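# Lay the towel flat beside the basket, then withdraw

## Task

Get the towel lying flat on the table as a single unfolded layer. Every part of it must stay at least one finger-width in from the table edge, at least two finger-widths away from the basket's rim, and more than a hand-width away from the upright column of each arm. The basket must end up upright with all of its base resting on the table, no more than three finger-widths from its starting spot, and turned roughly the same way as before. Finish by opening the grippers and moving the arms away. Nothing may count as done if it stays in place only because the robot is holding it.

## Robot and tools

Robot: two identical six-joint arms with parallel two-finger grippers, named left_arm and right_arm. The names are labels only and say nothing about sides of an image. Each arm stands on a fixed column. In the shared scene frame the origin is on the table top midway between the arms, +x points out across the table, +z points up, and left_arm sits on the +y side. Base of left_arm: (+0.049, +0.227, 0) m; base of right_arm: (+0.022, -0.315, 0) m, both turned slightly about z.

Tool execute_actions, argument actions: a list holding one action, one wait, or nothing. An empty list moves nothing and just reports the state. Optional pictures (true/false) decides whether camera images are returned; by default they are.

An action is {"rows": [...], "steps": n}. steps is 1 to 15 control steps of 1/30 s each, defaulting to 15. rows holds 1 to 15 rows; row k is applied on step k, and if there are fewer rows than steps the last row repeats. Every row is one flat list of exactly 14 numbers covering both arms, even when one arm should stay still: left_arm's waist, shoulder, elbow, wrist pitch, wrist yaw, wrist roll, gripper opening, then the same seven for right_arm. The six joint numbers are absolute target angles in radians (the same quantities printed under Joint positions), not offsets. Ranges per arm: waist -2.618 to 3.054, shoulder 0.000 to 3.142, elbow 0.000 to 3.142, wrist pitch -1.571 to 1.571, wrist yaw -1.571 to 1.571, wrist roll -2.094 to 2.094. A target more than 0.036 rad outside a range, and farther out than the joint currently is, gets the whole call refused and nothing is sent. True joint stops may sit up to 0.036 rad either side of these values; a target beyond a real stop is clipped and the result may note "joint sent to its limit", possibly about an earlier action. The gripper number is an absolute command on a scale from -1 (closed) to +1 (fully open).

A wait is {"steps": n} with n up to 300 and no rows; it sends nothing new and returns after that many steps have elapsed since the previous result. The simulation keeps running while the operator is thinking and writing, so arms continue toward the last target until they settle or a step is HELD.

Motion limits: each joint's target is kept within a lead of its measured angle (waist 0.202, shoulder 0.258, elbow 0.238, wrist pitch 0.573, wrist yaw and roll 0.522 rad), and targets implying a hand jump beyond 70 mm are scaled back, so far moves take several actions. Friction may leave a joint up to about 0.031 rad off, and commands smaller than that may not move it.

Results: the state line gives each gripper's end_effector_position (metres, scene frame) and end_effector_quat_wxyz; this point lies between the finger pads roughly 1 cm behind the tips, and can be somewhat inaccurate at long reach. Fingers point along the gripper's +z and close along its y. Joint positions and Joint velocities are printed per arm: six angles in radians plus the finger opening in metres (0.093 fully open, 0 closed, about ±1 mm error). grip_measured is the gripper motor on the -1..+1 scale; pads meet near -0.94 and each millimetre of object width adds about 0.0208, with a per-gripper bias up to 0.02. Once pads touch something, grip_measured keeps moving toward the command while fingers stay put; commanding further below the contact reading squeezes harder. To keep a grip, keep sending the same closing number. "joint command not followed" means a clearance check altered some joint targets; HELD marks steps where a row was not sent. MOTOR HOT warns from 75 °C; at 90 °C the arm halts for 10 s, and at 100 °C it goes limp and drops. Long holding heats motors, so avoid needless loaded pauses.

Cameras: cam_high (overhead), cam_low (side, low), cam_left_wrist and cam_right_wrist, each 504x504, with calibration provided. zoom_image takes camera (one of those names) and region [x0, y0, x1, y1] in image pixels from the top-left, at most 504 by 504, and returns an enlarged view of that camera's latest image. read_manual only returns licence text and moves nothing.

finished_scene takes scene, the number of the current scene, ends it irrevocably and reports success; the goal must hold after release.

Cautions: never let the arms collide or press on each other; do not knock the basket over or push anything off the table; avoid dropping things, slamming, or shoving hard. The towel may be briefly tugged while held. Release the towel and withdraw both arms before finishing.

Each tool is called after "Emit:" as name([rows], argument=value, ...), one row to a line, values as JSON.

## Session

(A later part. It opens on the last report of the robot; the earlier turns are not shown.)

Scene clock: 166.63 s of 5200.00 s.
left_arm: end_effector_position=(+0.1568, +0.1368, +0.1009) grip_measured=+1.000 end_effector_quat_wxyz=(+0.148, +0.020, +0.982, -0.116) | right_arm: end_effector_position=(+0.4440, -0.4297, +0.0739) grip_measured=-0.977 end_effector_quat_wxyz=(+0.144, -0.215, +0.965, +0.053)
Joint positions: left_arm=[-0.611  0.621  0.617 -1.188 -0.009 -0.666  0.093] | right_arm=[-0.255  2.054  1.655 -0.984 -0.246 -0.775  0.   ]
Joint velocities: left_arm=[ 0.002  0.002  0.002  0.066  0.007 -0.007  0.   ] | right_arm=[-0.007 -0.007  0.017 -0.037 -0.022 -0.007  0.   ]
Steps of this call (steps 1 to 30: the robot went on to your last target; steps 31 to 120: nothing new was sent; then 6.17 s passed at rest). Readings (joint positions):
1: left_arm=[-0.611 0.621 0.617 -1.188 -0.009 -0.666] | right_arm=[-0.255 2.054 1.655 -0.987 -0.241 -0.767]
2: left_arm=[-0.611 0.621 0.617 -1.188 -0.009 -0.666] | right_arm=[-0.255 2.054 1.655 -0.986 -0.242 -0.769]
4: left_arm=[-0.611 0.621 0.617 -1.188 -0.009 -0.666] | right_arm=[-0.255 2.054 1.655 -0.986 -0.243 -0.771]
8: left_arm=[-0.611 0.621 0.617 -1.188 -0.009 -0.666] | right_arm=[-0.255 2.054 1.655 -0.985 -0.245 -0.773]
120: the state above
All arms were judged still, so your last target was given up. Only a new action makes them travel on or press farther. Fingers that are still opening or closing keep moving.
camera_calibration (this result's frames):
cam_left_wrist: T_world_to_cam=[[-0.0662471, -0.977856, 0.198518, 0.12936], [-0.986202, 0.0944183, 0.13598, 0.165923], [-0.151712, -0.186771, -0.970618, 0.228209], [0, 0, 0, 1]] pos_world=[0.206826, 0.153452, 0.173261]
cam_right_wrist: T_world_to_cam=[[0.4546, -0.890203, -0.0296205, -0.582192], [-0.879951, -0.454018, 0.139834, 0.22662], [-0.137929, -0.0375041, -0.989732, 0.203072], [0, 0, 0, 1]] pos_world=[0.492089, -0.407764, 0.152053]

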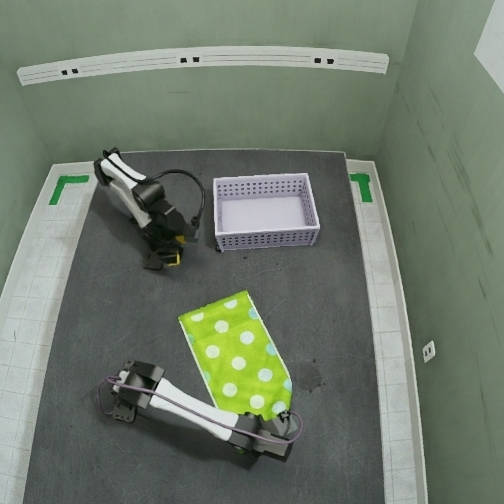

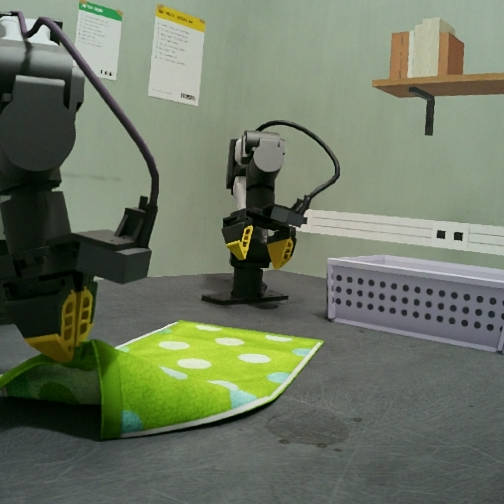

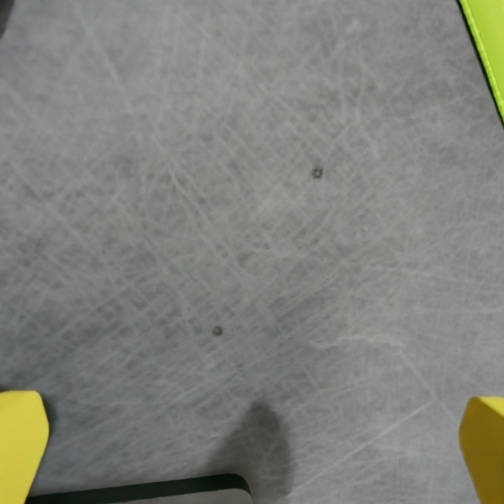

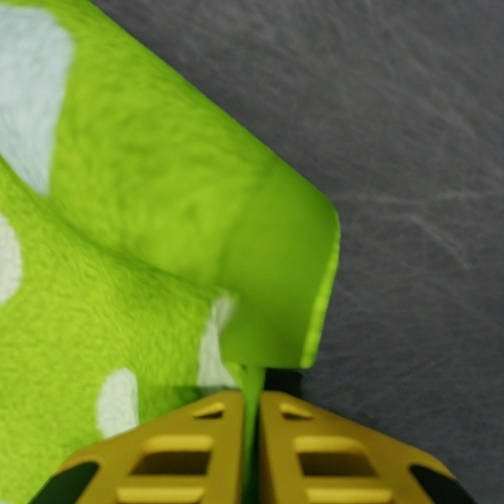

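Emit:
execute_actions([
  {"rows": [[-0.6,0.6,0.6,-1.2,0,-0.666,1,-0.252,2.045,1.674,-0.96,-0.258,-0.78,-1],[-0.6,0.6,0.6,-1.2,0,-0.666,1,-0.254,2.042,1.666,-0.953,-0.258,-0.78,-1],[-0.6,0.6,0.6,-1.2,0,-0.666,1,-0.256,2.038,1.658,-0.946,-0.258,-0.78,-1],[-0.6,0.6,0.6,-1.2,0,-0.666,1,-0.258,2.034,1.649,-0.938,-0.258,-0.78,-1],[-0.6,0.6,0.6,-1.2,0,-0.666,1,-0.26,2.03,1.64,-0.93,-0.258,-0.78,-1],[-0.6,0.6,0.6,-1.2,0,-0.666,1,-0.262,2.026,1.631,-0.922,-0.258,-0.78,-1],[-0.6,0.6,0.6,-1.2,0,-0.666,1,-0.264,2.022,1.622,-0.914,-0.258,-0.78,-1],[-0.6,0.6,0.6,-1.2,0,-0.666,1,-0.266,2.018,1.613,-0.906,-0.258,-0.78,-1],[-0.6,0.6,0.6,-1.2,0,-0.666,1,-0.268,2.014,1.604,-0.898,-0.258,-0.78,-1],[-0.6,0.6,0.6,-1.2,0,-0.666,1,-0.27,2.01,1.595,-0.89,-0.258,-0.78,-1],[-0.6,0.6,0.6,-1.2,0,-0.666,1,-0.273,2.006,1.586,-0.882,-0.258,-0.78,-1],[-0.6,0.6,0.6,-1.2,0,-0.666,1,-0.276,2.002,1.577,-0.874,-0.258,-0.78,-1],[-0.6,0.6,0.6,-1.2,0,-0.666,1,-0.279,1.998,1.568,-0.866,-0.258,-0.78,-1],[-0.6,0.6,0.6,-1.2,0,-0.666,1,-0.282,1.994,1.559,-0.858,-0.258,-0.78,-1],[-0.6,0.6,0.6,-1.2,0,-0.666,1,-0.285,1.99,1.55,-0.85,-0.258,-0.78,-1]], "steps": 15},
], pictures=false)

Emit:
execute_actions([
  {"rows": [[-0.6,0.6,0.6,-1.2,0,-0.666,1,-0.287,1.986,1.541,-0.842,-0.258,-0.78,-1],[-0.6,0.6,0.6,-1.2,0,-0.666,1,-0.289,1.982,1.532,-0.834,-0.258,-0.78,-1],[-0.6,0.6,0.6,-1.2,0,-0.666,1,-0.291,1.978,1.523,-0.826,-0.258,-0.78,-1],[-0.6,0.6,0.6,-1.2,0,-0.666,1,-0.293,1.974,1.514,-0.818,-0.258,-0.78,-1],[-0.6,0.6,0.6,-1.2,0,-0.666,1,-0.295,1.97,1.505,-0.81,-0.258,-0.78,-1],[-0.6,0.6,0.6,-1.2,0,-0.666,1,-0.297,1.966,1.496,-0.802,-0.258,-0.78,-1],[-0.6,0.6,0.6,-1.2,0,-0.666,1,-0.299,1.962,1.487,-0.794,-0.258,-0.78,-1],[-0.6,0.6,0.6,-1.2,0,-0.666,1,-0.301,1.958,1.478,-0.786,-0.258,-0.78,-1],[-0.6,0.6,0.6,-1.2,0,-0.666,1,-0.303,1.954,1.469,-0.778,-0.258,-0.78,-1],[-0.6,0.6,0.6,-1.2,0,-0.666,1,-0.305,1.95,1.46,-0.77,-0.258,-0.78,-1],[-0.6,0.6,0.6,-1.2,0,-0.666,1,-0.307,1.946,1.451,-0.762,-0.258,-0.78,-1],[-0.6,0.6,0.6,-1.2,0,-0.666,1,-0.309,1.942,1.442,-0.754,-0.258,-0.78,-1],[-0.6,0.6,0.6,-1.2,0,-0.666,1,-0.311,1.939,1.434,-0.747,-0.258,-0.78,-1],[-0.6,0.6,0.6,-1.2,0,-0.666,1,-0.313,1.936,1.428,-0.742,-0.258,-0.78,-1],[-0.6,0.6,0.6,-1.2,0,-0.666,1,-0.315,1.934,1.424,-0.738,-0.258,-0.78,-1]], "steps": 15},
], pictures=false)

Emit:
execute_actions([
  {"steps": 15},
])

Scene clock: 195.60 s of 5200.00 s.
left_arm: end_effector_position=(+0.1568, +0.1368, +0.1009) grip_measured=+1.000 end_effector_quat_wxyz=(+0.148, +0.020, +0.982, -0.116) | right_arm: end_effector_position=(+0.4446, -0.4347, +0.0692) grip_measured=-0.977 end_effector_quat_wxyz=(+0.163, -0.212, +0.963, +0.042)
Joint positions: left_arm=[-0.611  0.621  0.617 -1.188 -0.009 -0.666  0.093] | right_arm=[-0.266  2.027  1.586 -0.899 -0.249 -0.775  0.   ]
Joint velocities: left_arm=[ 0.012  0.017  0.012  0.022  0.022 -0.007  0.   ] | right_arm=[-0.105 -0.105 -0.256  0.183 -0.022 -0.022  0.   ]
Steps of this call (steps 1 to 90: nothing new was sent; then 25.47 s passed at rest; steps 91 to 105: all 15 steps of this action). Readings (joint positions):
91: left_arm=[-0.611 0.621 0.617 -1.188 -0.009 -0.666] | right_arm=[-0.255 2.054 1.655 -0.984 -0.246 -0.775]
92: left_arm=[-0.611 0.621 0.617 -1.188 -0.009 -0.666] | right_arm=[-0.255 2.054 1.655 -0.983 -0.246 -0.775]
94: left_arm=[-0.611 0.621 0.617 -1.188 -0.009 -0.666] | right_arm=[-0.255 2.054 1.655 -0.977 -0.247 -0.775]
98: left_arm=[-0.611 0.621 0.617 -1.188 -0.009 -0.666] | right_arm=[-0.255 2.053 1.651 -0.952 -0.248 -0.775]
105: the state above

Scene clock: 196.10 s of 5200.00 s.
left_arm: end_effector_position=(+0.1568, +0.1368, +0.1009) grip_measured=+1.000 end_effector_quat_wxyz=(+0.148, +0.020, +0.982, -0.116) | right_arm: end_effector_position=(+0.4322, -0.4454, +0.0603) grip_measured=-0.977 end_effector_quat_wxyz=(+0.180, -0.198, +0.963, +0.027)
Joint positions: left_arm=[-0.611  0.621  0.617 -1.188 -0.009 -0.666  0.093] | right_arm=[-0.3    1.968  1.455 -0.785 -0.249 -0.775  0.   ]
Joint velocities: left_arm=[-0.012 -0.022 -0.007  0.007  0.022  0.007  0.   ] | right_arm=[-0.056 -0.076 -0.173  0.095  0.037 -0.037  0.   ]
Steps of this call (steps 1 to 15: all 15 steps of this action). Readings (joint positions):
1: left_arm=[-0.611 0.621 0.617 -1.188 -0.009 -0.666] | right_arm=[-0.270 2.024 1.577 -0.892 -0.249 -0.775]
2: left_arm=[-0.611 0.621 0.617 -1.188 -0.009 -0.666] | right_arm=[-0.273 2.020 1.568 -0.885 -0.249 -0.775]
4: left_arm=[-0.611 0.621 0.617 -1.188 -0.009 -0.666] | right_arm=[-0.280 2.012 1.550 -0.870 -0.249 -0.775]
8: left_arm=[-0.611 0.621 0.617 -1.188 -0.009 -0.666] | right_arm=[-0.287 1.996 1.514 -0.838 -0.249 -0.775]
15: the state above

Scene clock: 196.60 s of 5200.00 s.
left_arm: end_effector_position=(+0.1568, +0.1368, +0.1009) grip_measured=+1.000 end_effector_quat_wxyz=(+0.148, +0.020, +0.982, -0.116) | right_arm: end_effector_position=(+0.4342, -0.4487, +0.0601) grip_measured=-0.977 end_effector_quat_wxyz=(+0.187, -0.196, +0.962, +0.022)
Joint positions: left_arm=[-0.611  0.621  0.617 -1.188 -0.009 -0.666  0.093] | right_arm=[-0.305  1.966  1.446 -0.761 -0.249 -0.775  0.   ]
Joint velocities: left_arm=[-0.007 -0.007  0.002  0.007 -0.007  0.007  0.   ] | right_arm=[ 0.012  0.007 -0.002 -0.037 -0.066  0.051  0.   ]
Steps of this call (steps 1 to 15: the robot went on to your last target). Readings (joint positions):
1: left_arm=[-0.611 0.621 0.617 -1.188 -0.009 -0.666] | right_arm=[-0.302 1.967 1.450 -0.781 -0.249 -0.775]
2: left_arm=[-0.611 0.621 0.617 -1.188 -0.009 -0.666] | right_arm=[-0.303 1.966 1.448 -0.777 -0.249 -0.775]
4: left_arm=[-0.611 0.621 0.617 -1.188 -0.009 -0.666] | right_arm=[-0.305 1.966 1.446 -0.772 -0.249 -0.775]
8: left_arm=[-0.611 0.621 0.617 -1.188 -0.009 -0.666] | right_arm=[-0.305 1.966 1.446 -0.764 -0.249 -0.775]
15: the state above
camera_calibration (this result's frames):
cam_left_wrist: T_world_to_cam=[[-0.0662471, -0.977856, 0.198518, 0.12936], [-0.986202, 0.0944183, 0.13598, 0.165923], [-0.151712, -0.186771, -0.970618, 0.228209], [0, 0, 0, 1]] pos_world=[0.206826, 0.153452, 0.173261]
cam_right_wrist: T_world_to_cam=[[0.409721, -0.911092, 0.0451712, -0.589454], [-0.911138, -0.406337, 0.0686847, 0.250591], [-0.0442233, -0.0692988, -0.996615, 0.132788], [0, 0, 0, 1]] pos_world=[0.475707, -0.42602, 0.141753]

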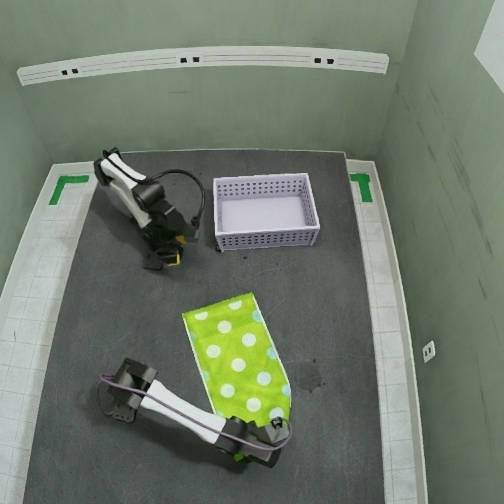

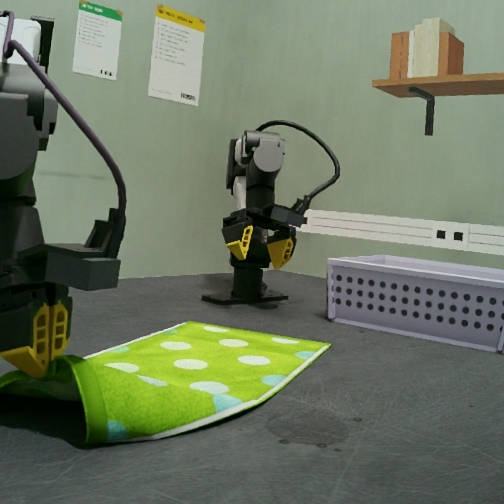

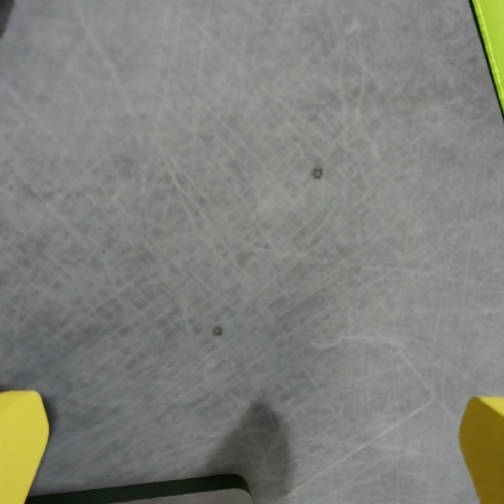

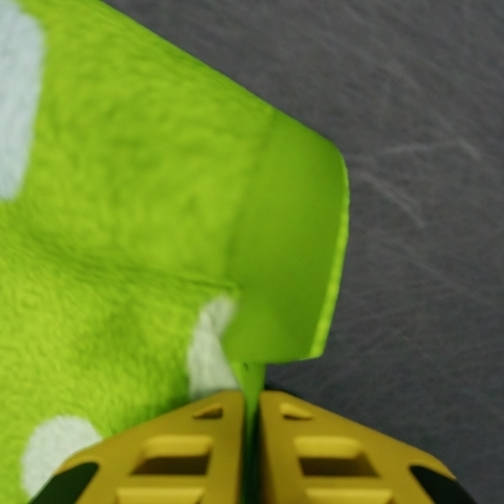

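Emit:
zoom_image(camera="cam_low", region=[0, 320, 280, 470])

Region (0, 320, 280, 470) of cam_low's 504x504 image, scaled by 1.800, with more detail than that image has; it fills the top 270 rows of this view, and the rest is white.

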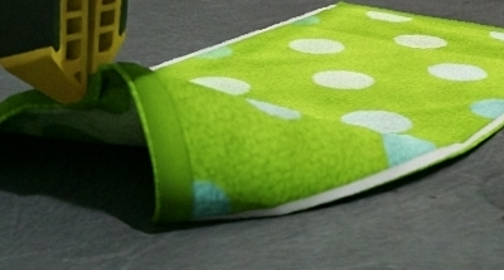

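Emit:
execute_actions([
  {"rows": [[-0.6,0.6,0.6,-1.2,0,-0.666,1,-0.318,1.929,1.418,-0.737,-0.258,-0.78,-1],[-0.6,0.6,0.6,-1.2,0,-0.666,1,-0.322,1.921,1.409,-0.736,-0.258,-0.78,-1],[-0.6,0.6,0.6,-1.2,0,-0.666,1,-0.327,1.912,1.398,-0.734,-0.258,-0.78,-1],[-0.6,0.6,0.6,-1.2,0,-0.666,1,-0.332,1.902,1.386,-0.732,-0.258,-0.78,-1],[-0.6,0.6,0.6,-1.2,0,-0.666,1,-0.337,1.892,1.374,-0.73,-0.258,-0.78,-1],[-0.6,0.6,0.6,-1.2,0,-0.666,1,-0.342,1.882,1.362,-0.728,-0.258,-0.78,-1],[-0.6,0.6,0.6,-1.2,0,-0.666,1,-0.347,1.872,1.35,-0.726,-0.258,-0.78,-1],[-0.6,0.6,0.6,-1.2,0,-0.666,1,-0.352,1.862,1.338,-0.724,-0.258,-0.78,-1],[-0.6,0.6,0.6,-1.2,0,-0.666,1,-0.357,1.852,1.326,-0.722,-0.258,-0.78,-1],[-0.6,0.6,0.6,-1.2,0,-0.666,1,-0.362,1.842,1.314,-0.72,-0.258,-0.78,-1],[-0.6,0.6,0.6,-1.2,0,-0.666,1,-0.367,1.833,1.302,-0.718,-0.258,-0.78,-1],[-0.6,0.6,0.6,-1.2,0,-0.666,1,-0.372,1.824,1.291,-0.716,-0.258,-0.78,-1],[-0.6,0.6,0.6,-1.2,0,-0.666,1,-0.376,1.816,1.281,-0.714,-0.258,-0.78,-1],[-0.6,0.6,0.6,-1.2,0,-0.666,1,-0.379,1.81,1.274,-0.713,-0.258,-0.78,-1],[-0.6,0.6,0.6,-1.2,0,-0.666,1,-0.381,1.807,1.269,-0.712,-0.258,-0.78,-1]], "steps": 15},
], pictures=false)

Emit:
execute_actions([
  {"steps": 15},
])

Scene clock: 209.30 s of 5200.00 s.
left_arm: end_effector_position=(+0.1568, +0.1368, +0.1009) grip_measured=+1.000 end_effector_quat_wxyz=(+0.148, +0.020, +0.982, -0.116) | right_arm: end_effector_position=(+0.3966, -0.4594, +0.0658) grip_measured=-0.977 end_effector_quat_wxyz=(+0.188, -0.167, +0.968, +0.016)
Joint positions: left_arm=[-0.611  0.621  0.617 -1.188 -0.009 -0.666  0.093] | right_arm=[-0.367  1.843  1.302 -0.74  -0.25  -0.776  0.   ]
Joint velocities: left_arm=[-0.007  0.007 -0.007 -0.037 -0.095 -0.007  0.   ] | right_arm=[-0.085 -0.193 -0.217  0.022  0.022 -0.007  0.   ]
Steps of this call (steps 1 to 15: the robot went on to your last target; steps 16 to 110: nothing new was sent; then 8.53 s passed at rest; steps 111 to 125: all 15 steps of this action). Readings (joint positions):
111: left_arm=[-0.611 0.621 0.617 -1.188 -0.009 -0.666] | right_arm=[-0.305 1.966 1.446 -0.760 -0.249 -0.775]
112: left_arm=[-0.611 0.621 0.617 -1.188 -0.009 -0.666] | right_arm=[-0.305 1.964 1.442 -0.757 -0.249 -0.775]
114: left_arm=[-0.611 0.621 0.617 -1.188 -0.009 -0.666] | right_arm=[-0.310 1.951 1.425 -0.752 -0.250 -0.775]
118: left_arm=[-0.611 0.621 0.617 -1.188 -0.009 -0.666] | right_arm=[-0.330 1.910 1.378 -0.748 -0.250 -0.776]
125: the state above

Scene clock: 209.80 s of 5200.00 s.
left_arm: end_effector_position=(+0.1568, +0.1368, +0.1009) grip_measured=+1.000 end_effector_quat_wxyz=(+0.148, +0.020, +0.982, -0.116) | right_arm: end_effector_position=(+0.3944, -0.4606, +0.0658) grip_measured=-0.977 end_effector_quat_wxyz=(+0.190, -0.164, +0.968, +0.015)
Joint positions: left_arm=[-0.611  0.621  0.617 -1.188 -0.009 -0.666  0.093] | right_arm=[-0.373  1.835  1.291 -0.734 -0.25  -0.776  0.   ]
Joint velocities: left_arm=[-0.007 -0.002  0.017 -0.037  0.081  0.007  0.   ] | right_arm=[-0.017 -0.007 -0.012  0.007  0.081  0.037  0.   ]
Steps of this call (steps 1 to 15: the robot went on to your last target). Readings (joint positions):
1: left_arm=[-0.611 0.621 0.617 -1.188 -0.009 -0.666] | right_arm=[-0.370 1.838 1.296 -0.740 -0.250 -0.776]
2: left_arm=[-0.611 0.621 0.617 -1.188 -0.009 -0.666] | right_arm=[-0.372 1.836 1.293 -0.740 -0.250 -0.776]
4: left_arm=[-0.611 0.621 0.617 -1.188 -0.009 -0.666] | right_arm=[-0.373 1.835 1.292 -0.738 -0.250 -0.776]
8: left_arm=[-0.611 0.621 0.617 -1.188 -0.009 -0.666] | right_arm=[-0.373 1.835 1.291 -0.735 -0.250 -0.776]
15: the state above
camera_calibration (this result's frames):
cam_left_wrist: T_world_to_cam=[[-0.0662471, -0.977856, 0.198518, 0.12936], [-0.986202, 0.0944183, 0.13598, 0.165923], [-0.151712, -0.186771, -0.970618, 0.228209], [0, 0, 0, 1]] pos_world=[0.206826, 0.153452, 0.173261]
cam_right_wrist: T_world_to_cam=[[0.347807, -0.936396, 0.0468289, -0.571591], [-0.936461, -0.344538, 0.0658359, 0.247718], [-0.0455141, -0.0667516, -0.996731, 0.137586], [0, 0, 0, 1]] pos_world=[0.437044, -0.440703, 0.147594]

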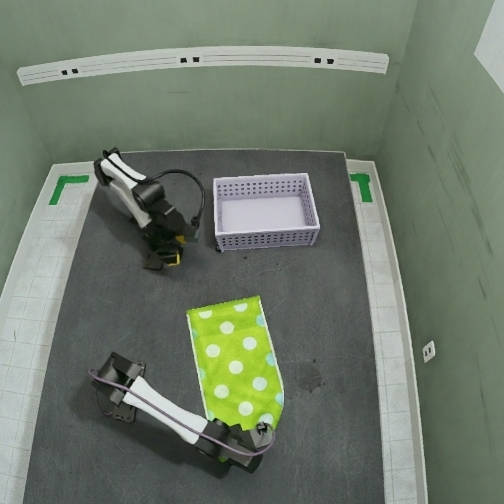

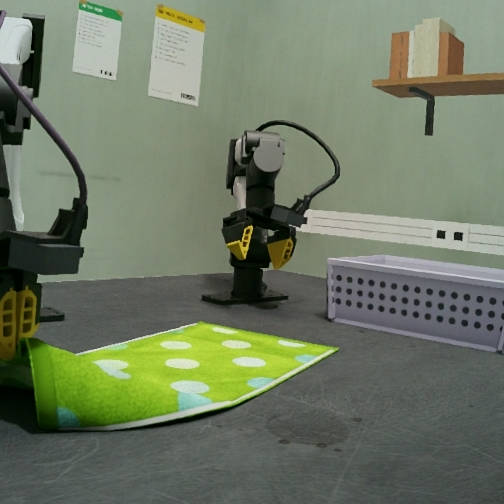

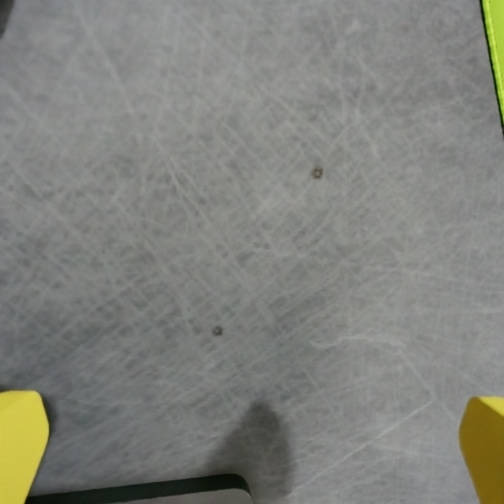

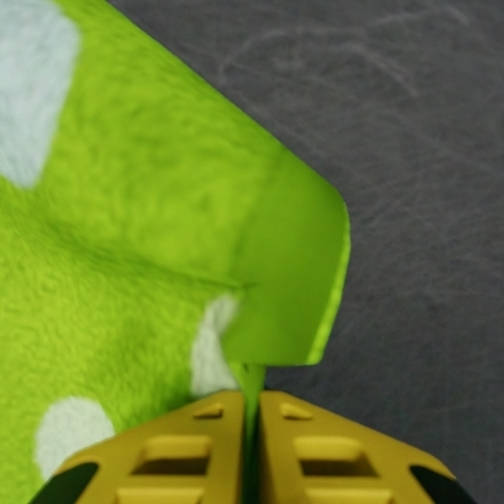

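Emit:
execute_actions([
  {"rows": [[-0.6,0.6,0.6,-1.2,0,-0.666,1,-0.379,1.805,1.285,-0.725,-0.258,-0.78,-1],[-0.6,0.6,0.6,-1.2,0,-0.666,1,-0.377,1.802,1.3,-0.738,-0.258,-0.78,-1],[-0.6,0.6,0.6,-1.2,0,-0.666,1,-0.375,1.799,1.313,-0.75,-0.258,-0.78,-1],[-0.6,0.6,0.6,-1.2,0,-0.666,1,-0.373,1.796,1.323,-0.76,-0.258,-0.78,-1],[-0.6,0.6,0.6,-1.2,0,-0.666,1,-0.371,1.793,1.332,-0.77,-0.258,-0.78,-1],[-0.6,0.6,0.6,-1.2,0,-0.666,1,-0.369,1.79,1.341,-0.78,-0.258,-0.78,-1],[-0.6,0.6,0.6,-1.2,0,-0.666,1,-0.366,1.787,1.35,-0.79,-0.258,-0.78,-1],[-0.6,0.6,0.6,-1.2,0,-0.666,1,-0.363,1.784,1.359,-0.8,-0.258,-0.78,-1],[-0.6,0.6,0.6,-1.2,0,-0.666,1,-0.36,1.782,1.368,-0.81,-0.258,-0.78,-1],[-0.6,0.6,0.6,-1.2,0,-0.666,1,-0.357,1.782,1.377,-0.82,-0.258,-0.78,-1],[-0.6,0.6,0.6,-1.2,0,-0.666,1,-0.354,1.786,1.387,-0.828,-0.258,-0.78,-1],[-0.6,0.6,0.6,-1.2,0,-0.666,1,-0.35,1.794,1.398,-0.835,-0.258,-0.78,-1],[-0.6,0.6,0.6,-1.2,0,-0.666,1,-0.346,1.804,1.41,-0.841,-0.258,-0.78,-1],[-0.6,0.6,0.6,-1.2,0,-0.666,1,-0.342,1.815,1.423,-0.846,-0.258,-0.78,-1],[-0.6,0.6,0.6,-1.2,0,-0.666,1,-0.338,1.826,1.437,-0.851,-0.258,-0.78,-1]], "steps": 15},
], pictures=false)

Emit:
execute_actions([
  {"rows": [[-0.6,0.6,0.6,-1.2,0,-0.666,1,-0.333,1.837,1.451,-0.856,-0.258,-0.78,-1],[-0.6,0.6,0.6,-1.2,0,-0.666,1,-0.328,1.848,1.465,-0.86,-0.258,-0.78,-1],[-0.6,0.6,0.6,-1.2,0,-0.666,1,-0.323,1.859,1.479,-0.865,-0.258,-0.78,-1],[-0.6,0.6,0.6,-1.2,0,-0.666,1,-0.318,1.87,1.493,-0.869,-0.258,-0.78,-1],[-0.6,0.6,0.6,-1.2,0,-0.666,1,-0.313,1.882,1.507,-0.874,-0.258,-0.78,-1],[-0.6,0.6,0.6,-1.2,0,-0.666,1,-0.308,1.893,1.521,-0.878,-0.258,-0.78,-1],[-0.6,0.6,0.6,-1.2,0,-0.666,1,-0.303,1.904,1.535,-0.883,-0.258,-0.78,-1],[-0.6,0.6,0.6,-1.2,0,-0.666,1,-0.298,1.916,1.549,-0.887,-0.258,-0.78,-1],[-0.6,0.6,0.6,-1.2,0,-0.666,1,-0.293,1.927,1.563,-0.891,-0.258,-0.78,-1],[-0.6,0.6,0.6,-1.2,0,-0.666,1,-0.288,1.939,1.578,-0.896,-0.258,-0.78,-1],[-0.6,0.6,0.6,-1.2,0,-0.666,1,-0.283,1.95,1.592,-0.9,-0.258,-0.78,-1],[-0.6,0.6,0.6,-1.2,0,-0.666,1,-0.279,1.961,1.607,-0.904,-0.258,-0.78,-1],[-0.6,0.6,0.6,-1.2,0,-0.666,1,-0.275,1.972,1.622,-0.908,-0.258,-0.78,-1],[-0.6,0.6,0.6,-1.2,0,-0.666,1,-0.271,1.983,1.637,-0.912,-0.258,-0.78,-1],[-0.6,0.6,0.6,-1.2,0,-0.666,1,-0.266,1.994,1.652,-0.916,-0.258,-0.78,-1]], "steps": 15},
], pictures=false)

Emit:
execute_actions([
  {"rows": [[-0.6,0.6,0.6,-1.2,0,-0.666,1,-0.262,2.005,1.667,-0.92,-0.258,-0.78,-1],[-0.6,0.6,0.6,-1.2,0,-0.666,1,-0.258,2.016,1.682,-0.924,-0.258,-0.78,-1],[-0.6,0.6,0.6,-1.2,0,-0.666,1,-0.254,2.027,1.697,-0.928,-0.258,-0.78,-1],[-0.6,0.6,0.6,-1.2,0,-0.666,1,-0.249,2.038,1.712,-0.932,-0.258,-0.78,-1],[-0.6,0.6,0.6,-1.2,0,-0.666,1,-0.245,2.049,1.727,-0.936,-0.258,-0.78,-1],[-0.6,0.6,0.6,-1.2,0,-0.666,1,-0.241,2.06,1.742,-0.94,-0.258,-0.78,-1],[-0.6,0.6,0.6,-1.2,0,-0.666,1,-0.237,2.07,1.757,-0.944,-0.258,-0.78,-1],[-0.6,0.6,0.6,-1.2,0,-0.666,1,-0.233,2.08,1.771,-0.948,-0.258,-0.78,-1],[-0.6,0.6,0.6,-1.2,0,-0.666,1,-0.229,2.09,1.785,-0.952,-0.258,-0.78,-1],[-0.6,0.6,0.6,-1.2,0,-0.666,1,-0.225,2.099,1.798,-0.955,-0.258,-0.78,-1],[-0.6,0.6,0.6,-1.2,0,-0.666,1,-0.222,2.107,1.81,-0.958,-0.258,-0.78,-1],[-0.6,0.6,0.6,-1.2,0,-0.666,1,-0.219,2.114,1.82,-0.961,-0.258,-0.78,-1],[-0.6,0.6,0.6,-1.2,0,-0.666,1,-0.216,2.12,1.829,-0.964,-0.258,-0.78,-1],[-0.6,0.6,0.6,-1.2,0,-0.666,1,-0.214,2.125,1.836,-0.966,-0.258,-0.78,-1],[-0.6,0.6,0.6,-1.2,0,-0.666,1,-0.213,2.128,1.84,-0.967,-0.258,-0.78,-1]], "steps": 15},
], pictures=false)

Emit:
execute_actions([
  {"steps": 12},
])

Scene clock: 255.63 s of 5200.00 s.
left_arm: end_effector_position=(+0.1568, +0.1368, +0.1009) grip_measured=+1.000 end_effector_quat_wxyz=(+0.148, +0.020, +0.982, -0.116) | right_arm: end_effector_position=(+0.4039, -0.4586, +0.0965) grip_measured=-0.977 end_effector_quat_wxyz=(+0.200, -0.173, +0.964, +0.009)
Joint positions: left_arm=[-0.611  0.621  0.617 -1.188 -0.009 -0.666  0.093] | right_arm=[-0.357  1.816  1.385 -0.82  -0.25  -0.776  0.   ]
Joint velocities: left_arm=[-0.007  0.007  0.002 -0.007 -0.022  0.051  0.   ] | right_arm=[ 0.125 -0.007  0.32  -0.212 -0.037 -0.051  0.   ]
Steps of this call (steps 1 to 15: the robot went on to your last target; steps 16 to 110: nothing new was sent; then 41.67 s passed at rest; steps 111 to 125: all 15 steps of this action). Readings (joint positions):
111: left_arm=[-0.611 0.621 0.617 -1.188 -0.009 -0.666] | right_arm=[-0.373 1.835 1.291 -0.734 -0.250 -0.776]
112: left_arm=[-0.611 0.621 0.617 -1.188 -0.009 -0.666] | right_arm=[-0.373 1.835 1.291 -0.734 -0.250 -0.776]
114: left_arm=[-0.611 0.621 0.617 -1.188 -0.009 -0.666] | right_arm=[-0.373 1.835 1.291 -0.737 -0.250 -0.776]
118: left_arm=[-0.611 0.621 0.617 -1.188 -0.009 -0.666] | right_arm=[-0.373 1.828 1.307 -0.768 -0.250 -0.776]
125: the state above

Scene clock: 256.13 s of 5200.00 s.
left_arm: end_effector_position=(+0.1568, +0.1368, +0.1009) grip_measured=+1.000 end_effector_quat_wxyz=(+0.148, +0.020, +0.982, -0.116) | right_arm: end_effector_position=(+0.4476, -0.4442, +0.0983) grip_measured=-0.977 end_effector_quat_wxyz=(+0.194, -0.207, +0.959, +0.019)
Joint positions: left_arm=[-0.611  0.621  0.617 -1.188 -0.009 -0.666  0.093] | right_arm=[-0.284  1.965  1.595 -0.893 -0.25  -0.776  0.   ]
Joint velocities: left_arm=[-0.007 -0.002  0.002 -0.037 -0.007  0.051  0.   ] | right_arm=[ 0.11   0.31   0.422 -0.227  0.022 -0.022  0.   ]
Steps of this call (steps 1 to 15: all 15 steps of this action). Readings (joint positions):
1: left_arm=[-0.611 0.621 0.617 -1.188 -0.009 -0.666] | right_arm=[-0.353 1.816 1.397 -0.826 -0.250 -0.776]
2: left_arm=[-0.611 0.621 0.617 -1.188 -0.009 -0.666] | right_arm=[-0.348 1.818 1.411 -0.833 -0.250 -0.776]
4: left_arm=[-0.611 0.621 0.617 -1.188 -0.009 -0.666] | right_arm=[-0.338 1.829 1.442 -0.843 -0.250 -0.776]
8: left_arm=[-0.611 0.621 0.617 -1.188 -0.009 -0.666] | right_arm=[-0.317 1.875 1.499 -0.859 -0.250 -0.776]
15: the state above

Scene clock: 256.63 s of 5200.00 s.
left_arm: end_effector_position=(+0.1568, +0.1368, +0.1009) grip_measured=+1.000 end_effector_quat_wxyz=(+0.148, +0.020, +0.982, -0.116) | right_arm: end_effector_position=(+0.4892, -0.4310, +0.0970) grip_measured=-0.977 end_effector_quat_wxyz=(+0.197, -0.236, +0.951, +0.023)
Joint positions: left_arm=[-0.611  0.621  0.617 -1.188 -0.009 -0.666  0.093] | right_arm=[-0.226  2.108  1.798 -0.946 -0.25  -0.776  0.   ]
Joint velocities: left_arm=[-0.007  0.007  0.012  0.022  0.037  0.037  0.   ] | right_arm=[ 0.076  0.154  0.178 -0.037  0.007  0.007  0.   ]
Steps of this call (steps 1 to 15: all 15 steps of this action). Readings (joint positions):
1: left_arm=[-0.611 0.621 0.617 -1.188 -0.009 -0.666] | right_arm=[-0.280 1.977 1.610 -0.897 -0.250 -0.776]
2: left_arm=[-0.611 0.621 0.617 -1.188 -0.009 -0.666] | right_arm=[-0.276 1.987 1.625 -0.902 -0.250 -0.776]
4: left_arm=[-0.611 0.621 0.617 -1.188 -0.009 -0.666] | right_arm=[-0.268 2.007 1.655 -0.910 -0.250 -0.776]
8: left_arm=[-0.611 0.621 0.617 -1.188 -0.009 -0.666] | right_arm=[-0.251 2.049 1.716 -0.925 -0.250 -0.776]
15: the state above

Scene clock: 257.03 s of 5200.00 s.
left_arm: end_effector_position=(+0.1568, +0.1368, +0.1009) grip_measured=+1.000 end_effector_quat_wxyz=(+0.148, +0.020, +0.982, -0.116) | right_arm: end_effector_position=(+0.4893, -0.4289, +0.0958) grip_measured=-0.977 end_effector_quat_wxyz=(+0.193, -0.237, +0.952, +0.026)
Joint positions: left_arm=[-0.611  0.621  0.617 -1.188 -0.009 -0.666  0.093] | right_arm=[-0.222  2.116  1.808 -0.958 -0.25  -0.776  0.   ]
Joint velocities: left_arm=[-0.002  0.012 -0.007 -0.051  0.125  0.066  0.   ] | right_arm=[ 0.002 -0.012 -0.002 -0.007 -0.051  0.022  0.   ]
Steps of this call (steps 1 to 12: the robot went on to your last target). Readings (joint positions):
1: left_arm=[-0.611 0.621 0.617 -1.188 -0.009 -0.666] | right_arm=[-0.223 2.112 1.803 -0.948 -0.250 -0.776]
2: left_arm=[-0.611 0.621 0.617 -1.188 -0.009 -0.666] | right_arm=[-0.222 2.114 1.805 -0.949 -0.250 -0.776]
4: left_arm=[-0.611 0.621 0.617 -1.188 -0.009 -0.666] | right_arm=[-0.222 2.116 1.806 -0.952 -0.250 -0.776]
8: left_arm=[-0.611 0.621 0.617 -1.188 -0.009 -0.666] | right_arm=[-0.222 2.116 1.807 -0.957 -0.250 -0.776]
12: the state above
camera_calibration (this result's frames):
cam_left_wrist: T_world_to_cam=[[-0.0662471, -0.977856, 0.198518, 0.12936], [-0.986202, 0.0944183, 0.13598, 0.165923], [-0.151712, -0.186771, -0.970618, 0.228209], [0, 0, 0, 1]] pos_world=[0.206826, 0.153452, 0.173261]
cam_right_wrist: T_world_to_cam=[[0.484211, -0.873203, 0.0552799, -0.616756], [-0.874618, -0.481316, 0.0581192, 0.257321], [-0.0241428, -0.0764907, -0.996778, 0.159316], [0, 0, 0, 1]] pos_world=[0.527543, -0.402514, 0.177942]

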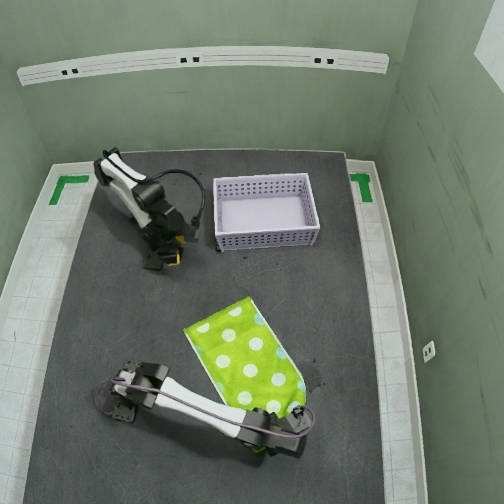

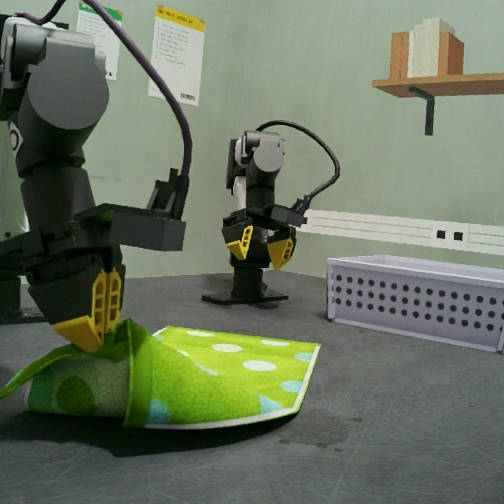

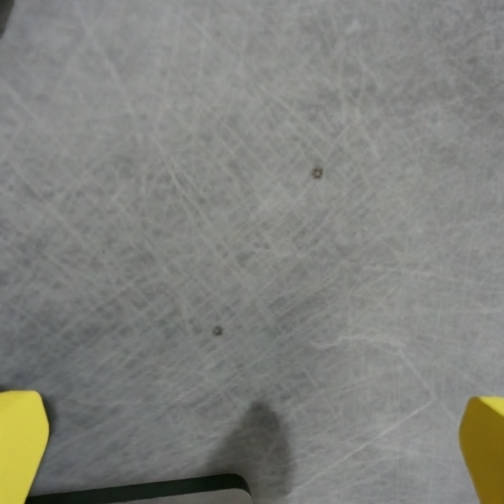

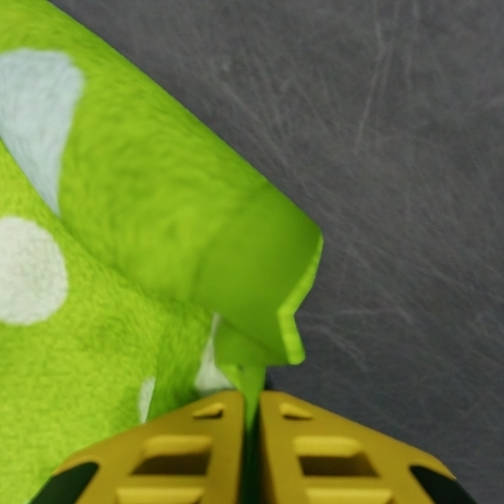

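Emit:
execute_actions([
  {"rows": [[-0.6,0.6,0.6,-1.2,0,-0.666,1,-0.213,2.128,1.84,-0.967,-0.258,-0.76,-1],[-0.6,0.6,0.6,-1.2,0,-0.666,1,-0.213,2.128,1.84,-0.967,-0.258,-0.735,-1],[-0.6,0.6,0.6,-1.2,0,-0.666,1,-0.213,2.128,1.84,-0.967,-0.258,-0.71,-1],[-0.6,0.6,0.6,-1.2,0,-0.666,1,-0.213,2.128,1.84,-0.967,-0.258,-0.68,-1],[-0.6,0.6,0.6,-1.2,0,-0.666,1,-0.213,2.128,1.84,-0.967,-0.258,-0.65,-1],[-0.6,0.6,0.6,-1.2,0,-0.666,1,-0.213,2.128,1.84,-0.967,-0.258,-0.62,-1],[-0.6,0.6,0.6,-1.2,0,-0.666,1,-0.213,2.128,1.84,-0.967,-0.258,-0.59,-1],[-0.6,0.6,0.6,-1.2,0,-0.666,1,-0.213,2.128,1.84,-0.967,-0.258,-0.56,-1],[-0.6,0.6,0.6,-1.2,0,-0.666,1,-0.213,2.128,1.84,-0.967,-0.258,-0.53,-1],[-0.6,0.6,0.6,-1.2,0,-0.666,1,-0.213,2.128,1.84,-0.967,-0.258,-0.5,-1],[-0.6,0.6,0.6,-1.2,0,-0.666,1,-0.213,2.128,1.84,-0.967,-0.258,-0.47,-1],[-0.6,0.6,0.6,-1.2,0,-0.666,1,-0.213,2.128,1.84,-0.967,-0.258,-0.445,-1],[-0.6,0.6,0.6,-1.2,0,-0.666,1,-0.213,2.128,1.84,-0.967,-0.258,-0.425,-1],[-0.6,0.6,0.6,-1.2,0,-0.666,1,-0.213,2.128,1.84,-0.967,-0.258,-0.41,-1],[-0.6,0.6,0.6,-1.2,0,-0.666,1,-0.213,2.128,1.84,-0.967,-0.258,-0.4,-1]], "steps": 15},
], pictures=false)

Emit:
execute_actions([
  {"steps": 15},
])

Scene clock: 269.83 s of 5200.00 s.
left_arm: end_effector_position=(+0.1568, +0.1368, +0.1009) grip_measured=+1.000 end_effector_quat_wxyz=(+0.148, +0.020, +0.982, -0.116) | right_arm: end_effector_position=(+0.4885, -0.4287, +0.0956) grip_measured=-0.977 end_effector_quat_wxyz=(+0.185, -0.099, +0.976, +0.054)
Joint positions: left_arm=[-0.611  0.621  0.617 -1.188 -0.009 -0.666  0.093] | right_arm=[-0.222  2.116  1.808 -0.962 -0.25  -0.49   0.   ]
Joint velocities: left_arm=[-0.022 -0.012  0.002  0.007  0.037 -0.037  0.   ] | right_arm=[ 0.012  0.012 -0.007 -0.081 -0.051  0.681  0.   ]
Steps of this call (steps 1 to 30: the robot went on to your last target; steps 31 to 120: nothing new was sent; then 8.30 s passed at rest; steps 121 to 135: all 15 steps of this action). Readings (joint positions):
121: left_arm=[-0.611 0.621 0.617 -1.188 -0.009 -0.666] | right_arm=[-0.222 2.116 1.808 -0.959 -0.250 -0.774]
122: left_arm=[-0.611 0.621 0.617 -1.188 -0.009 -0.666] | right_arm=[-0.222 2.116 1.808 -0.959 -0.250 -0.768]
124: left_arm=[-0.611 0.621 0.617 -1.188 -0.009 -0.666] | right_arm=[-0.222 2.116 1.808 -0.959 -0.250 -0.745]
128: left_arm=[-0.611 0.621 0.617 -1.188 -0.009 -0.666] | right_arm=[-0.222 2.116 1.808 -0.960 -0.250 -0.663]
135: the state above

Scene clock: 270.33 s of 5200.00 s.
left_arm: end_effector_position=(+0.1568, +0.1368, +0.1009) grip_measured=+1.000 end_effector_quat_wxyz=(+0.148, +0.020, +0.982, -0.116) | right_arm: end_effector_position=(+0.4884, -0.4286, +0.0955) grip_measured=-0.977 end_effector_quat_wxyz=(+0.183, -0.059, +0.979, +0.062)
Joint positions: left_arm=[-0.611  0.621  0.617 -1.188 -0.009 -0.666  0.093] | right_arm=[-0.222  2.116  1.808 -0.962 -0.25  -0.408  0.   ]
Joint velocities: left_arm=[-0.007  0.002  0.002 -0.066 -0.066 -0.051  0.   ] | right_arm=[ 0.012  0.007 -0.002 -0.007  0.081  0.007  0.   ]
Steps of this call (steps 1 to 15: the robot went on to your last target). Readings (joint positions):
1: left_arm=[-0.611 0.621 0.617 -1.188 -0.009 -0.666] | right_arm=[-0.222 2.116 1.808 -0.962 -0.250 -0.473]
2: left_arm=[-0.611 0.621 0.617 -1.188 -0.009 -0.666] | right_arm=[-0.222 2.116 1.808 -0.962 -0.250 -0.459]
4: left_arm=[-0.611 0.621 0.617 -1.188 -0.009 -0.666] | right_arm=[-0.222 2.116 1.808 -0.962 -0.250 -0.440]
8: left_arm=[-0.611 0.621 0.617 -1.188 -0.009 -0.666] | right_arm=[-0.222 2.116 1.808 -0.962 -0.250 -0.419]
15: the state above
camera_calibration (this result's frames):
cam_left_wrist: T_world_to_cam=[[-0.0662471, -0.977856, 0.198518, 0.12936], [-0.986202, 0.0944183, 0.13598, 0.165923], [-0.151712, -0.186771, -0.970618, 0.228209], [0, 0, 0, 1]] pos_world=[0.206826, 0.153452, 0.173261]
cam_right_wrist: T_world_to_cam=[[0.164401, -0.982647, -0.0858932, -0.493273], [-0.983049, -0.170386, 0.0677058, 0.442009], [-0.0811659, 0.0733063, -0.994001, 0.250813], [0, 0, 0, 1]] pos_world=[0.535968, -0.427787, 0.177013]

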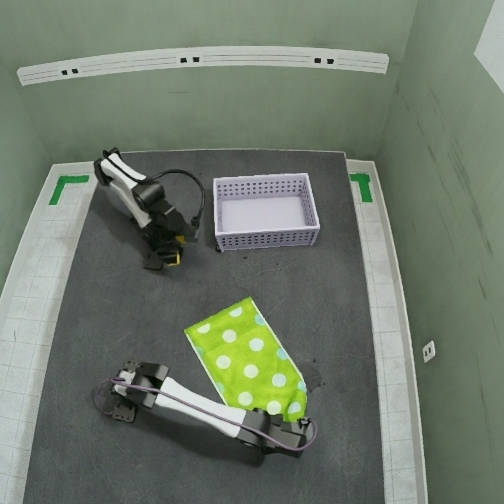

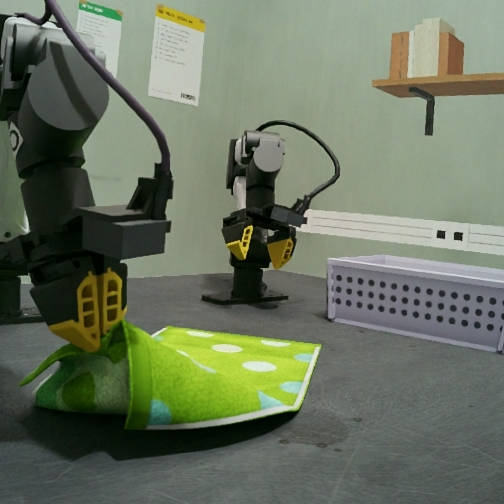

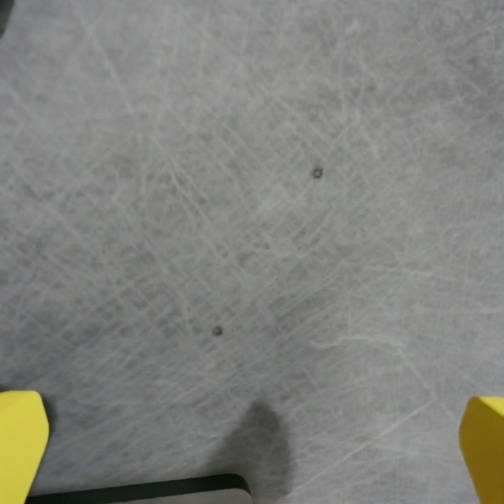

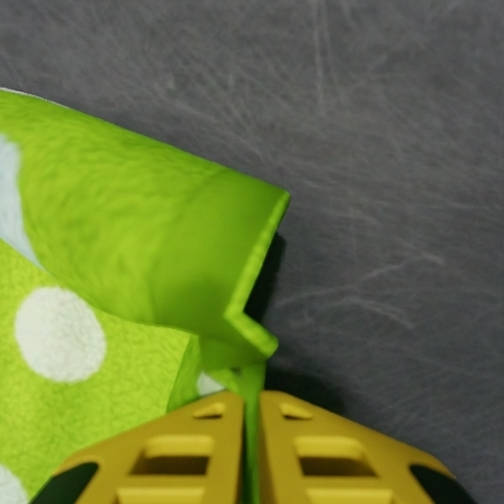

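Emit:
execute_actions([
  {"rows": [[-0.6,0.6,0.6,-1.2,0,-0.666,1,-0.225,2.105,1.81,-0.952,-0.258,-0.4,-1],[-0.6,0.6,0.6,-1.2,0,-0.666,1,-0.232,2.088,1.788,-0.94,-0.258,-0.4,-1],[-0.6,0.6,0.6,-1.2,0,-0.666,1,-0.234,2.083,1.777,-0.934,-0.258,-0.4,-1],[-0.6,0.6,0.6,-1.2,0,-0.666,1,-0.236,2.078,1.764,-0.927,-0.258,-0.4,-1],[-0.6,0.6,0.6,-1.2,0,-0.666,1,-0.238,2.073,1.749,-0.918,-0.258,-0.4,-1],[-0.6,0.6,0.6,-1.2,0,-0.666,1,-0.241,2.067,1.733,-0.909,-0.258,-0.4,-1],[-0.6,0.6,0.6,-1.2,0,-0.666,1,-0.244,2.062,1.717,-0.9,-0.258,-0.4,-1],[-0.6,0.6,0.6,-1.2,0,-0.666,1,-0.247,2.056,1.701,-0.891,-0.258,-0.4,-1],[-0.6,0.6,0.6,-1.2,0,-0.666,1,-0.25,2.051,1.686,-0.882,-0.258,-0.4,-1],[-0.6,0.6,0.6,-1.2,0,-0.666,1,-0.252,2.045,1.67,-0.873,-0.258,-0.4,-1],[-0.6,0.6,0.6,-1.2,0,-0.666,1,-0.255,2.04,1.655,-0.864,-0.258,-0.4,-1],[-0.6,0.6,0.6,-1.2,0,-0.666,1,-0.257,2.034,1.639,-0.855,-0.258,-0.4,-1],[-0.6,0.6,0.6,-1.2,0,-0.666,1,-0.261,2.027,1.623,-0.846,-0.258,-0.4,-1],[-0.6,0.6,0.6,-1.2,0,-0.666,1,-0.265,2.02,1.607,-0.837,-0.258,-0.4,-1],[-0.6,0.6,0.6,-1.2,0,-0.666,1,-0.269,2.013,1.591,-0.828,-0.258,-0.4,-1]], "steps": 15},
], pictures=false)

Emit:
execute_actions([
  {"rows": [[-0.6,0.6,0.6,-1.2,0,-0.666,1,-0.272,2.006,1.575,-0.819,-0.258,-0.4,-1],[-0.6,0.6,0.6,-1.2,0,-0.666,1,-0.276,1.999,1.559,-0.81,-0.258,-0.4,-1],[-0.6,0.6,0.6,-1.2,0,-0.666,1,-0.28,1.992,1.543,-0.801,-0.258,-0.4,-1],[-0.6,0.6,0.6,-1.2,0,-0.666,1,-0.284,1.985,1.527,-0.792,-0.258,-0.4,-1],[-0.6,0.6,0.6,-1.2,0,-0.666,1,-0.288,1.978,1.511,-0.783,-0.258,-0.4,-1],[-0.6,0.6,0.6,-1.2,0,-0.666,1,-0.292,1.972,1.495,-0.774,-0.258,-0.4,-1],[-0.6,0.6,0.6,-1.2,0,-0.666,1,-0.296,1.965,1.479,-0.765,-0.258,-0.4,-1],[-0.6,0.6,0.6,-1.2,0,-0.666,1,-0.299,1.958,1.463,-0.756,-0.258,-0.4,-1],[-0.6,0.6,0.6,-1.2,0,-0.666,1,-0.303,1.951,1.447,-0.747,-0.258,-0.4,-1],[-0.6,0.6,0.6,-1.2,0,-0.666,1,-0.307,1.944,1.431,-0.738,-0.258,-0.4,-1],[-0.6,0.6,0.6,-1.2,0,-0.666,1,-0.311,1.937,1.415,-0.729,-0.258,-0.4,-1],[-0.6,0.6,0.6,-1.2,0,-0.666,1,-0.316,1.931,1.401,-0.721,-0.258,-0.4,-1],[-0.6,0.6,0.6,-1.2,0,-0.666,1,-0.321,1.925,1.387,-0.713,-0.258,-0.4,-1],[-0.6,0.6,0.6,-1.2,0,-0.666,1,-0.326,1.919,1.373,-0.705,-0.258,-0.4,-1],[-0.6,0.6,0.6,-1.2,0,-0.666,1,-0.331,1.913,1.359,-0.697,-0.258,-0.4,-1]], "steps": 15},
], pictures=false)

Emit:
execute_actions([
  {"rows": [[-0.6,0.6,0.6,-1.2,0,-0.666,1,-0.336,1.907,1.345,-0.689,-0.258,-0.4,-1],[-0.6,0.6,0.6,-1.2,0,-0.666,1,-0.341,1.901,1.331,-0.68,-0.258,-0.4,-1],[-0.6,0.6,0.6,-1.2,0,-0.666,1,-0.346,1.895,1.317,-0.672,-0.258,-0.4,-1],[-0.6,0.6,0.6,-1.2,0,-0.666,1,-0.351,1.89,1.304,-0.664,-0.258,-0.4,-1],[-0.6,0.6,0.6,-1.2,0,-0.666,1,-0.356,1.885,1.291,-0.656,-0.258,-0.4,-1],[-0.6,0.6,0.6,-1.2,0,-0.666,1,-0.36,1.88,1.28,-0.65,-0.258,-0.4,-1],[-0.6,0.6,0.6,-1.2,0,-0.666,1,-0.364,1.876,1.27,-0.644,-0.258,-0.4,-1],[-0.6,0.6,0.6,-1.2,0,-0.666,1,-0.367,1.873,1.262,-0.639,-0.258,-0.4,-1],[-0.6,0.6,0.6,-1.2,0,-0.666,1,-0.369,1.87,1.256,-0.635,-0.258,-0.4,-1]], "steps": 15},
])

Scene clock: 298.40 s of 5200.00 s.
left_arm: end_effector_position=(+0.1568, +0.1368, +0.1009) grip_measured=+1.000 end_effector_quat_wxyz=(+0.148, +0.020, +0.982, -0.116) | right_arm: end_effector_position=(+0.4625, -0.4344, +0.0733) grip_measured=-0.977 end_effector_quat_wxyz=(+0.170, -0.041, +0.982, +0.065)
Joint positions: left_arm=[-0.611  0.621  0.617 -1.188 -0.009 -0.666  0.093] | right_arm=[-0.252  2.057  1.637 -0.88  -0.251 -0.405  0.   ]
Joint velocities: left_arm=[ 0.007  0.002 -0.017 -0.051  0.037  0.007  0.   ] | right_arm=[-0.11  -0.173 -0.457  0.256 -0.022  0.051  0.   ]
Steps of this call (steps 1 to 15: the robot went on to your last target; steps 16 to 110: nothing new was sent; then 23.90 s passed at rest; steps 111 to 125: all 15 steps of this action). Readings (joint positions):
111: left_arm=[-0.611 0.621 0.617 -1.188 -0.009 -0.666] | right_arm=[-0.222 2.116 1.808 -0.962 -0.250 -0.406]
112: left_arm=[-0.611 0.621 0.617 -1.188 -0.009 -0.666] | right_arm=[-0.222 2.116 1.808 -0.962 -0.250 -0.406]
114: left_arm=[-0.611 0.621 0.617 -1.188 -0.009 -0.666] | right_arm=[-0.222 2.114 1.803 -0.957 -0.250 -0.406]
118: left_arm=[-0.611 0.621 0.617 -1.188 -0.009 -0.666] | right_arm=[-0.227 2.094 1.750 -0.933 -0.251 -0.406]
125: the state above

Scene clock: 298.90 s of 5200.00 s.
left_arm: end_effector_position=(+0.1568, +0.1368, +0.1009) grip_measured=+1.000 end_effector_quat_wxyz=(+0.148, +0.020, +0.982, -0.116) | right_arm: end_effector_position=(+0.4251, -0.4472, +0.0537) grip_measured=-0.977 end_effector_quat_wxyz=(+0.173, -0.012, +0.983, +0.060)
Joint positions: left_arm=[-0.611  0.621  0.617 -1.188 -0.009 -0.666  0.093] | right_arm=[-0.311  1.952  1.404 -0.749 -0.251 -0.405  0.   ]
Joint velocities: left_arm=[-0.002 -0.012  0.017 -0.007 -0.066  0.022  0.   ] | right_arm=[-0.129 -0.183 -0.393  0.198  0.037  0.022  0.   ]
Steps of this call (steps 1 to 15: all 15 steps of this action). Readings (joint positions):
1: left_arm=[-0.611 0.621 0.617 -1.188 -0.009 -0.666] | right_arm=[-0.256 2.050 1.621 -0.872 -0.251 -0.405]
2: left_arm=[-0.611 0.621 0.617 -1.188 -0.009 -0.666] | right_arm=[-0.259 2.043 1.605 -0.864 -0.251 -0.405]
4: left_arm=[-0.611 0.621 0.617 -1.188 -0.009 -0.666] | right_arm=[-0.267 2.028 1.573 -0.847 -0.251 -0.405]
8: left_arm=[-0.611 0.621 0.617 -1.188 -0.009 -0.666] | right_arm=[-0.283 1.998 1.511 -0.811 -0.251 -0.405]
15: the state above

Scene clock: 299.40 s of 5200.00 s.
left_arm: end_effector_position=(+0.1568, +0.1368, +0.1009) grip_measured=+1.000 end_effector_quat_wxyz=(+0.148, +0.020, +0.982, -0.116) | right_arm: end_effector_position=(+0.4033, -0.4596, +0.0417) grip_measured=-0.977 end_effector_quat_wxyz=(+0.180, +0.012, +0.982, +0.053)
Joint positions: left_arm=[-0.611  0.621  0.617 -1.188 -0.009 -0.666  0.093] | right_arm=[-0.361  1.9    1.278 -0.664 -0.251 -0.405  0.   ]
Joint velocities: left_arm=[ 0.007 -0.012  0.007 -0.095 -0.037  0.007  0.   ] | right_arm=[ 0.002 -0.012 -0.012  0.037  0.037  0.022  0.   ]
Steps of this call (steps 1 to 15: all 15 steps of this action). Readings (joint positions):
1: left_arm=[-0.611 0.621 0.617 -1.188 -0.009 -0.666] | right_arm=[-0.316 1.946 1.389 -0.741 -0.251 -0.405]
2: left_arm=[-0.611 0.621 0.617 -1.188 -0.009 -0.666] | right_arm=[-0.322 1.940 1.375 -0.733 -0.251 -0.405]
4: left_arm=[-0.611 0.621 0.617 -1.188 -0.009 -0.666] | right_arm=[-0.332 1.928 1.347 -0.716 -0.251 -0.405]
8: left_arm=[-0.611 0.621 0.617 -1.188 -0.009 -0.666] | right_arm=[-0.351 1.908 1.299 -0.687 -0.251 -0.405]
15: the state above
camera_calibration (this result's frames):
cam_left_wrist: T_world_to_cam=[[-0.0662471, -0.977856, 0.198518, 0.12936], [-0.986202, 0.0944183, 0.13598, 0.165923], [-0.151712, -0.186771, -0.970618, 0.228209], [0, 0, 0, 1]] pos_world=[0.206826, 0.153452, 0.173261]
cam_right_wrist: T_world_to_cam=[[0.022366, -0.995203, -0.0952423, -0.462475], [-0.99627, -0.0301282, 0.0808576, 0.426023], [-0.0833392, 0.0930786, -0.992165, 0.202563], [0, 0, 0, 1]] pos_world=[0.451659, -0.466275, 0.122481]

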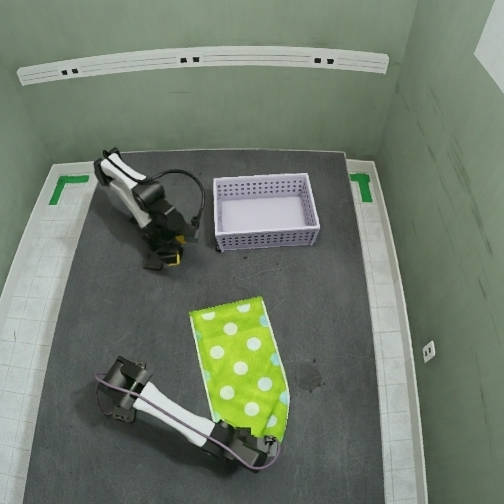

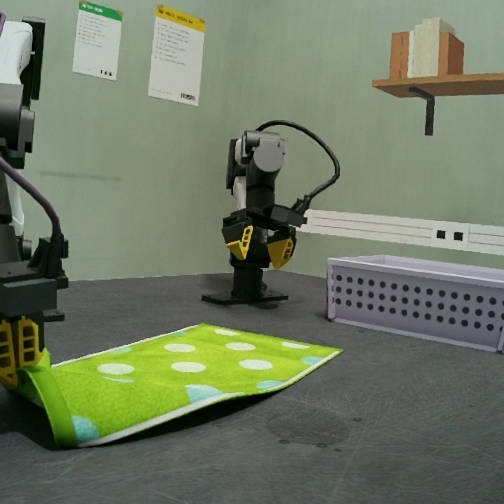

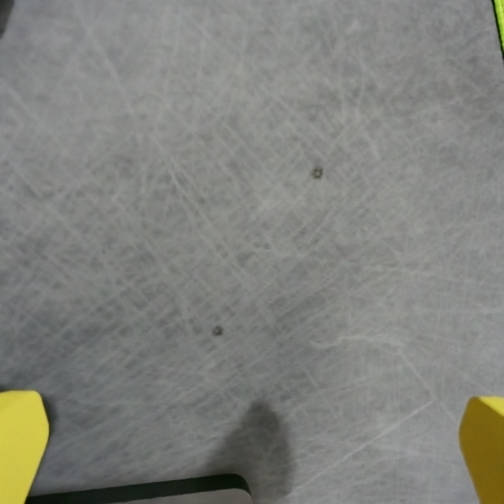

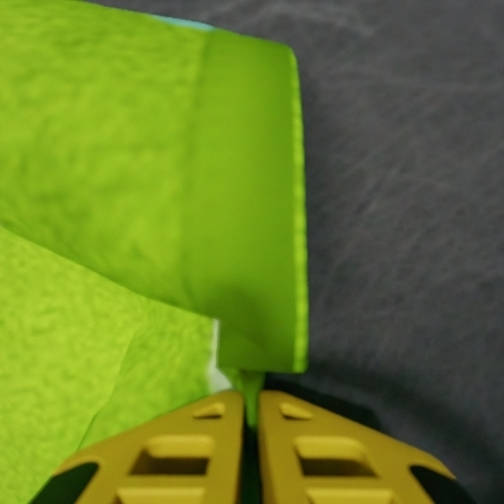

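Emit:
zoom_image(camera="cam_low", region=[0, 320, 280, 470])

Region (0, 320, 280, 470) of cam_low's 504x504 image, scaled by 1.800, with more detail than that image has; it fills the top 270 rows of this view, and the rest is white.

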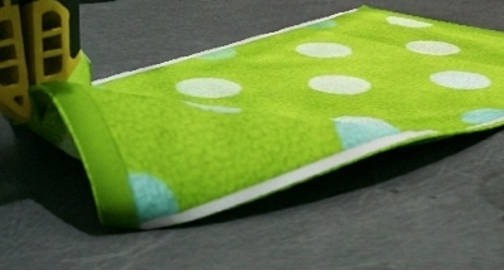

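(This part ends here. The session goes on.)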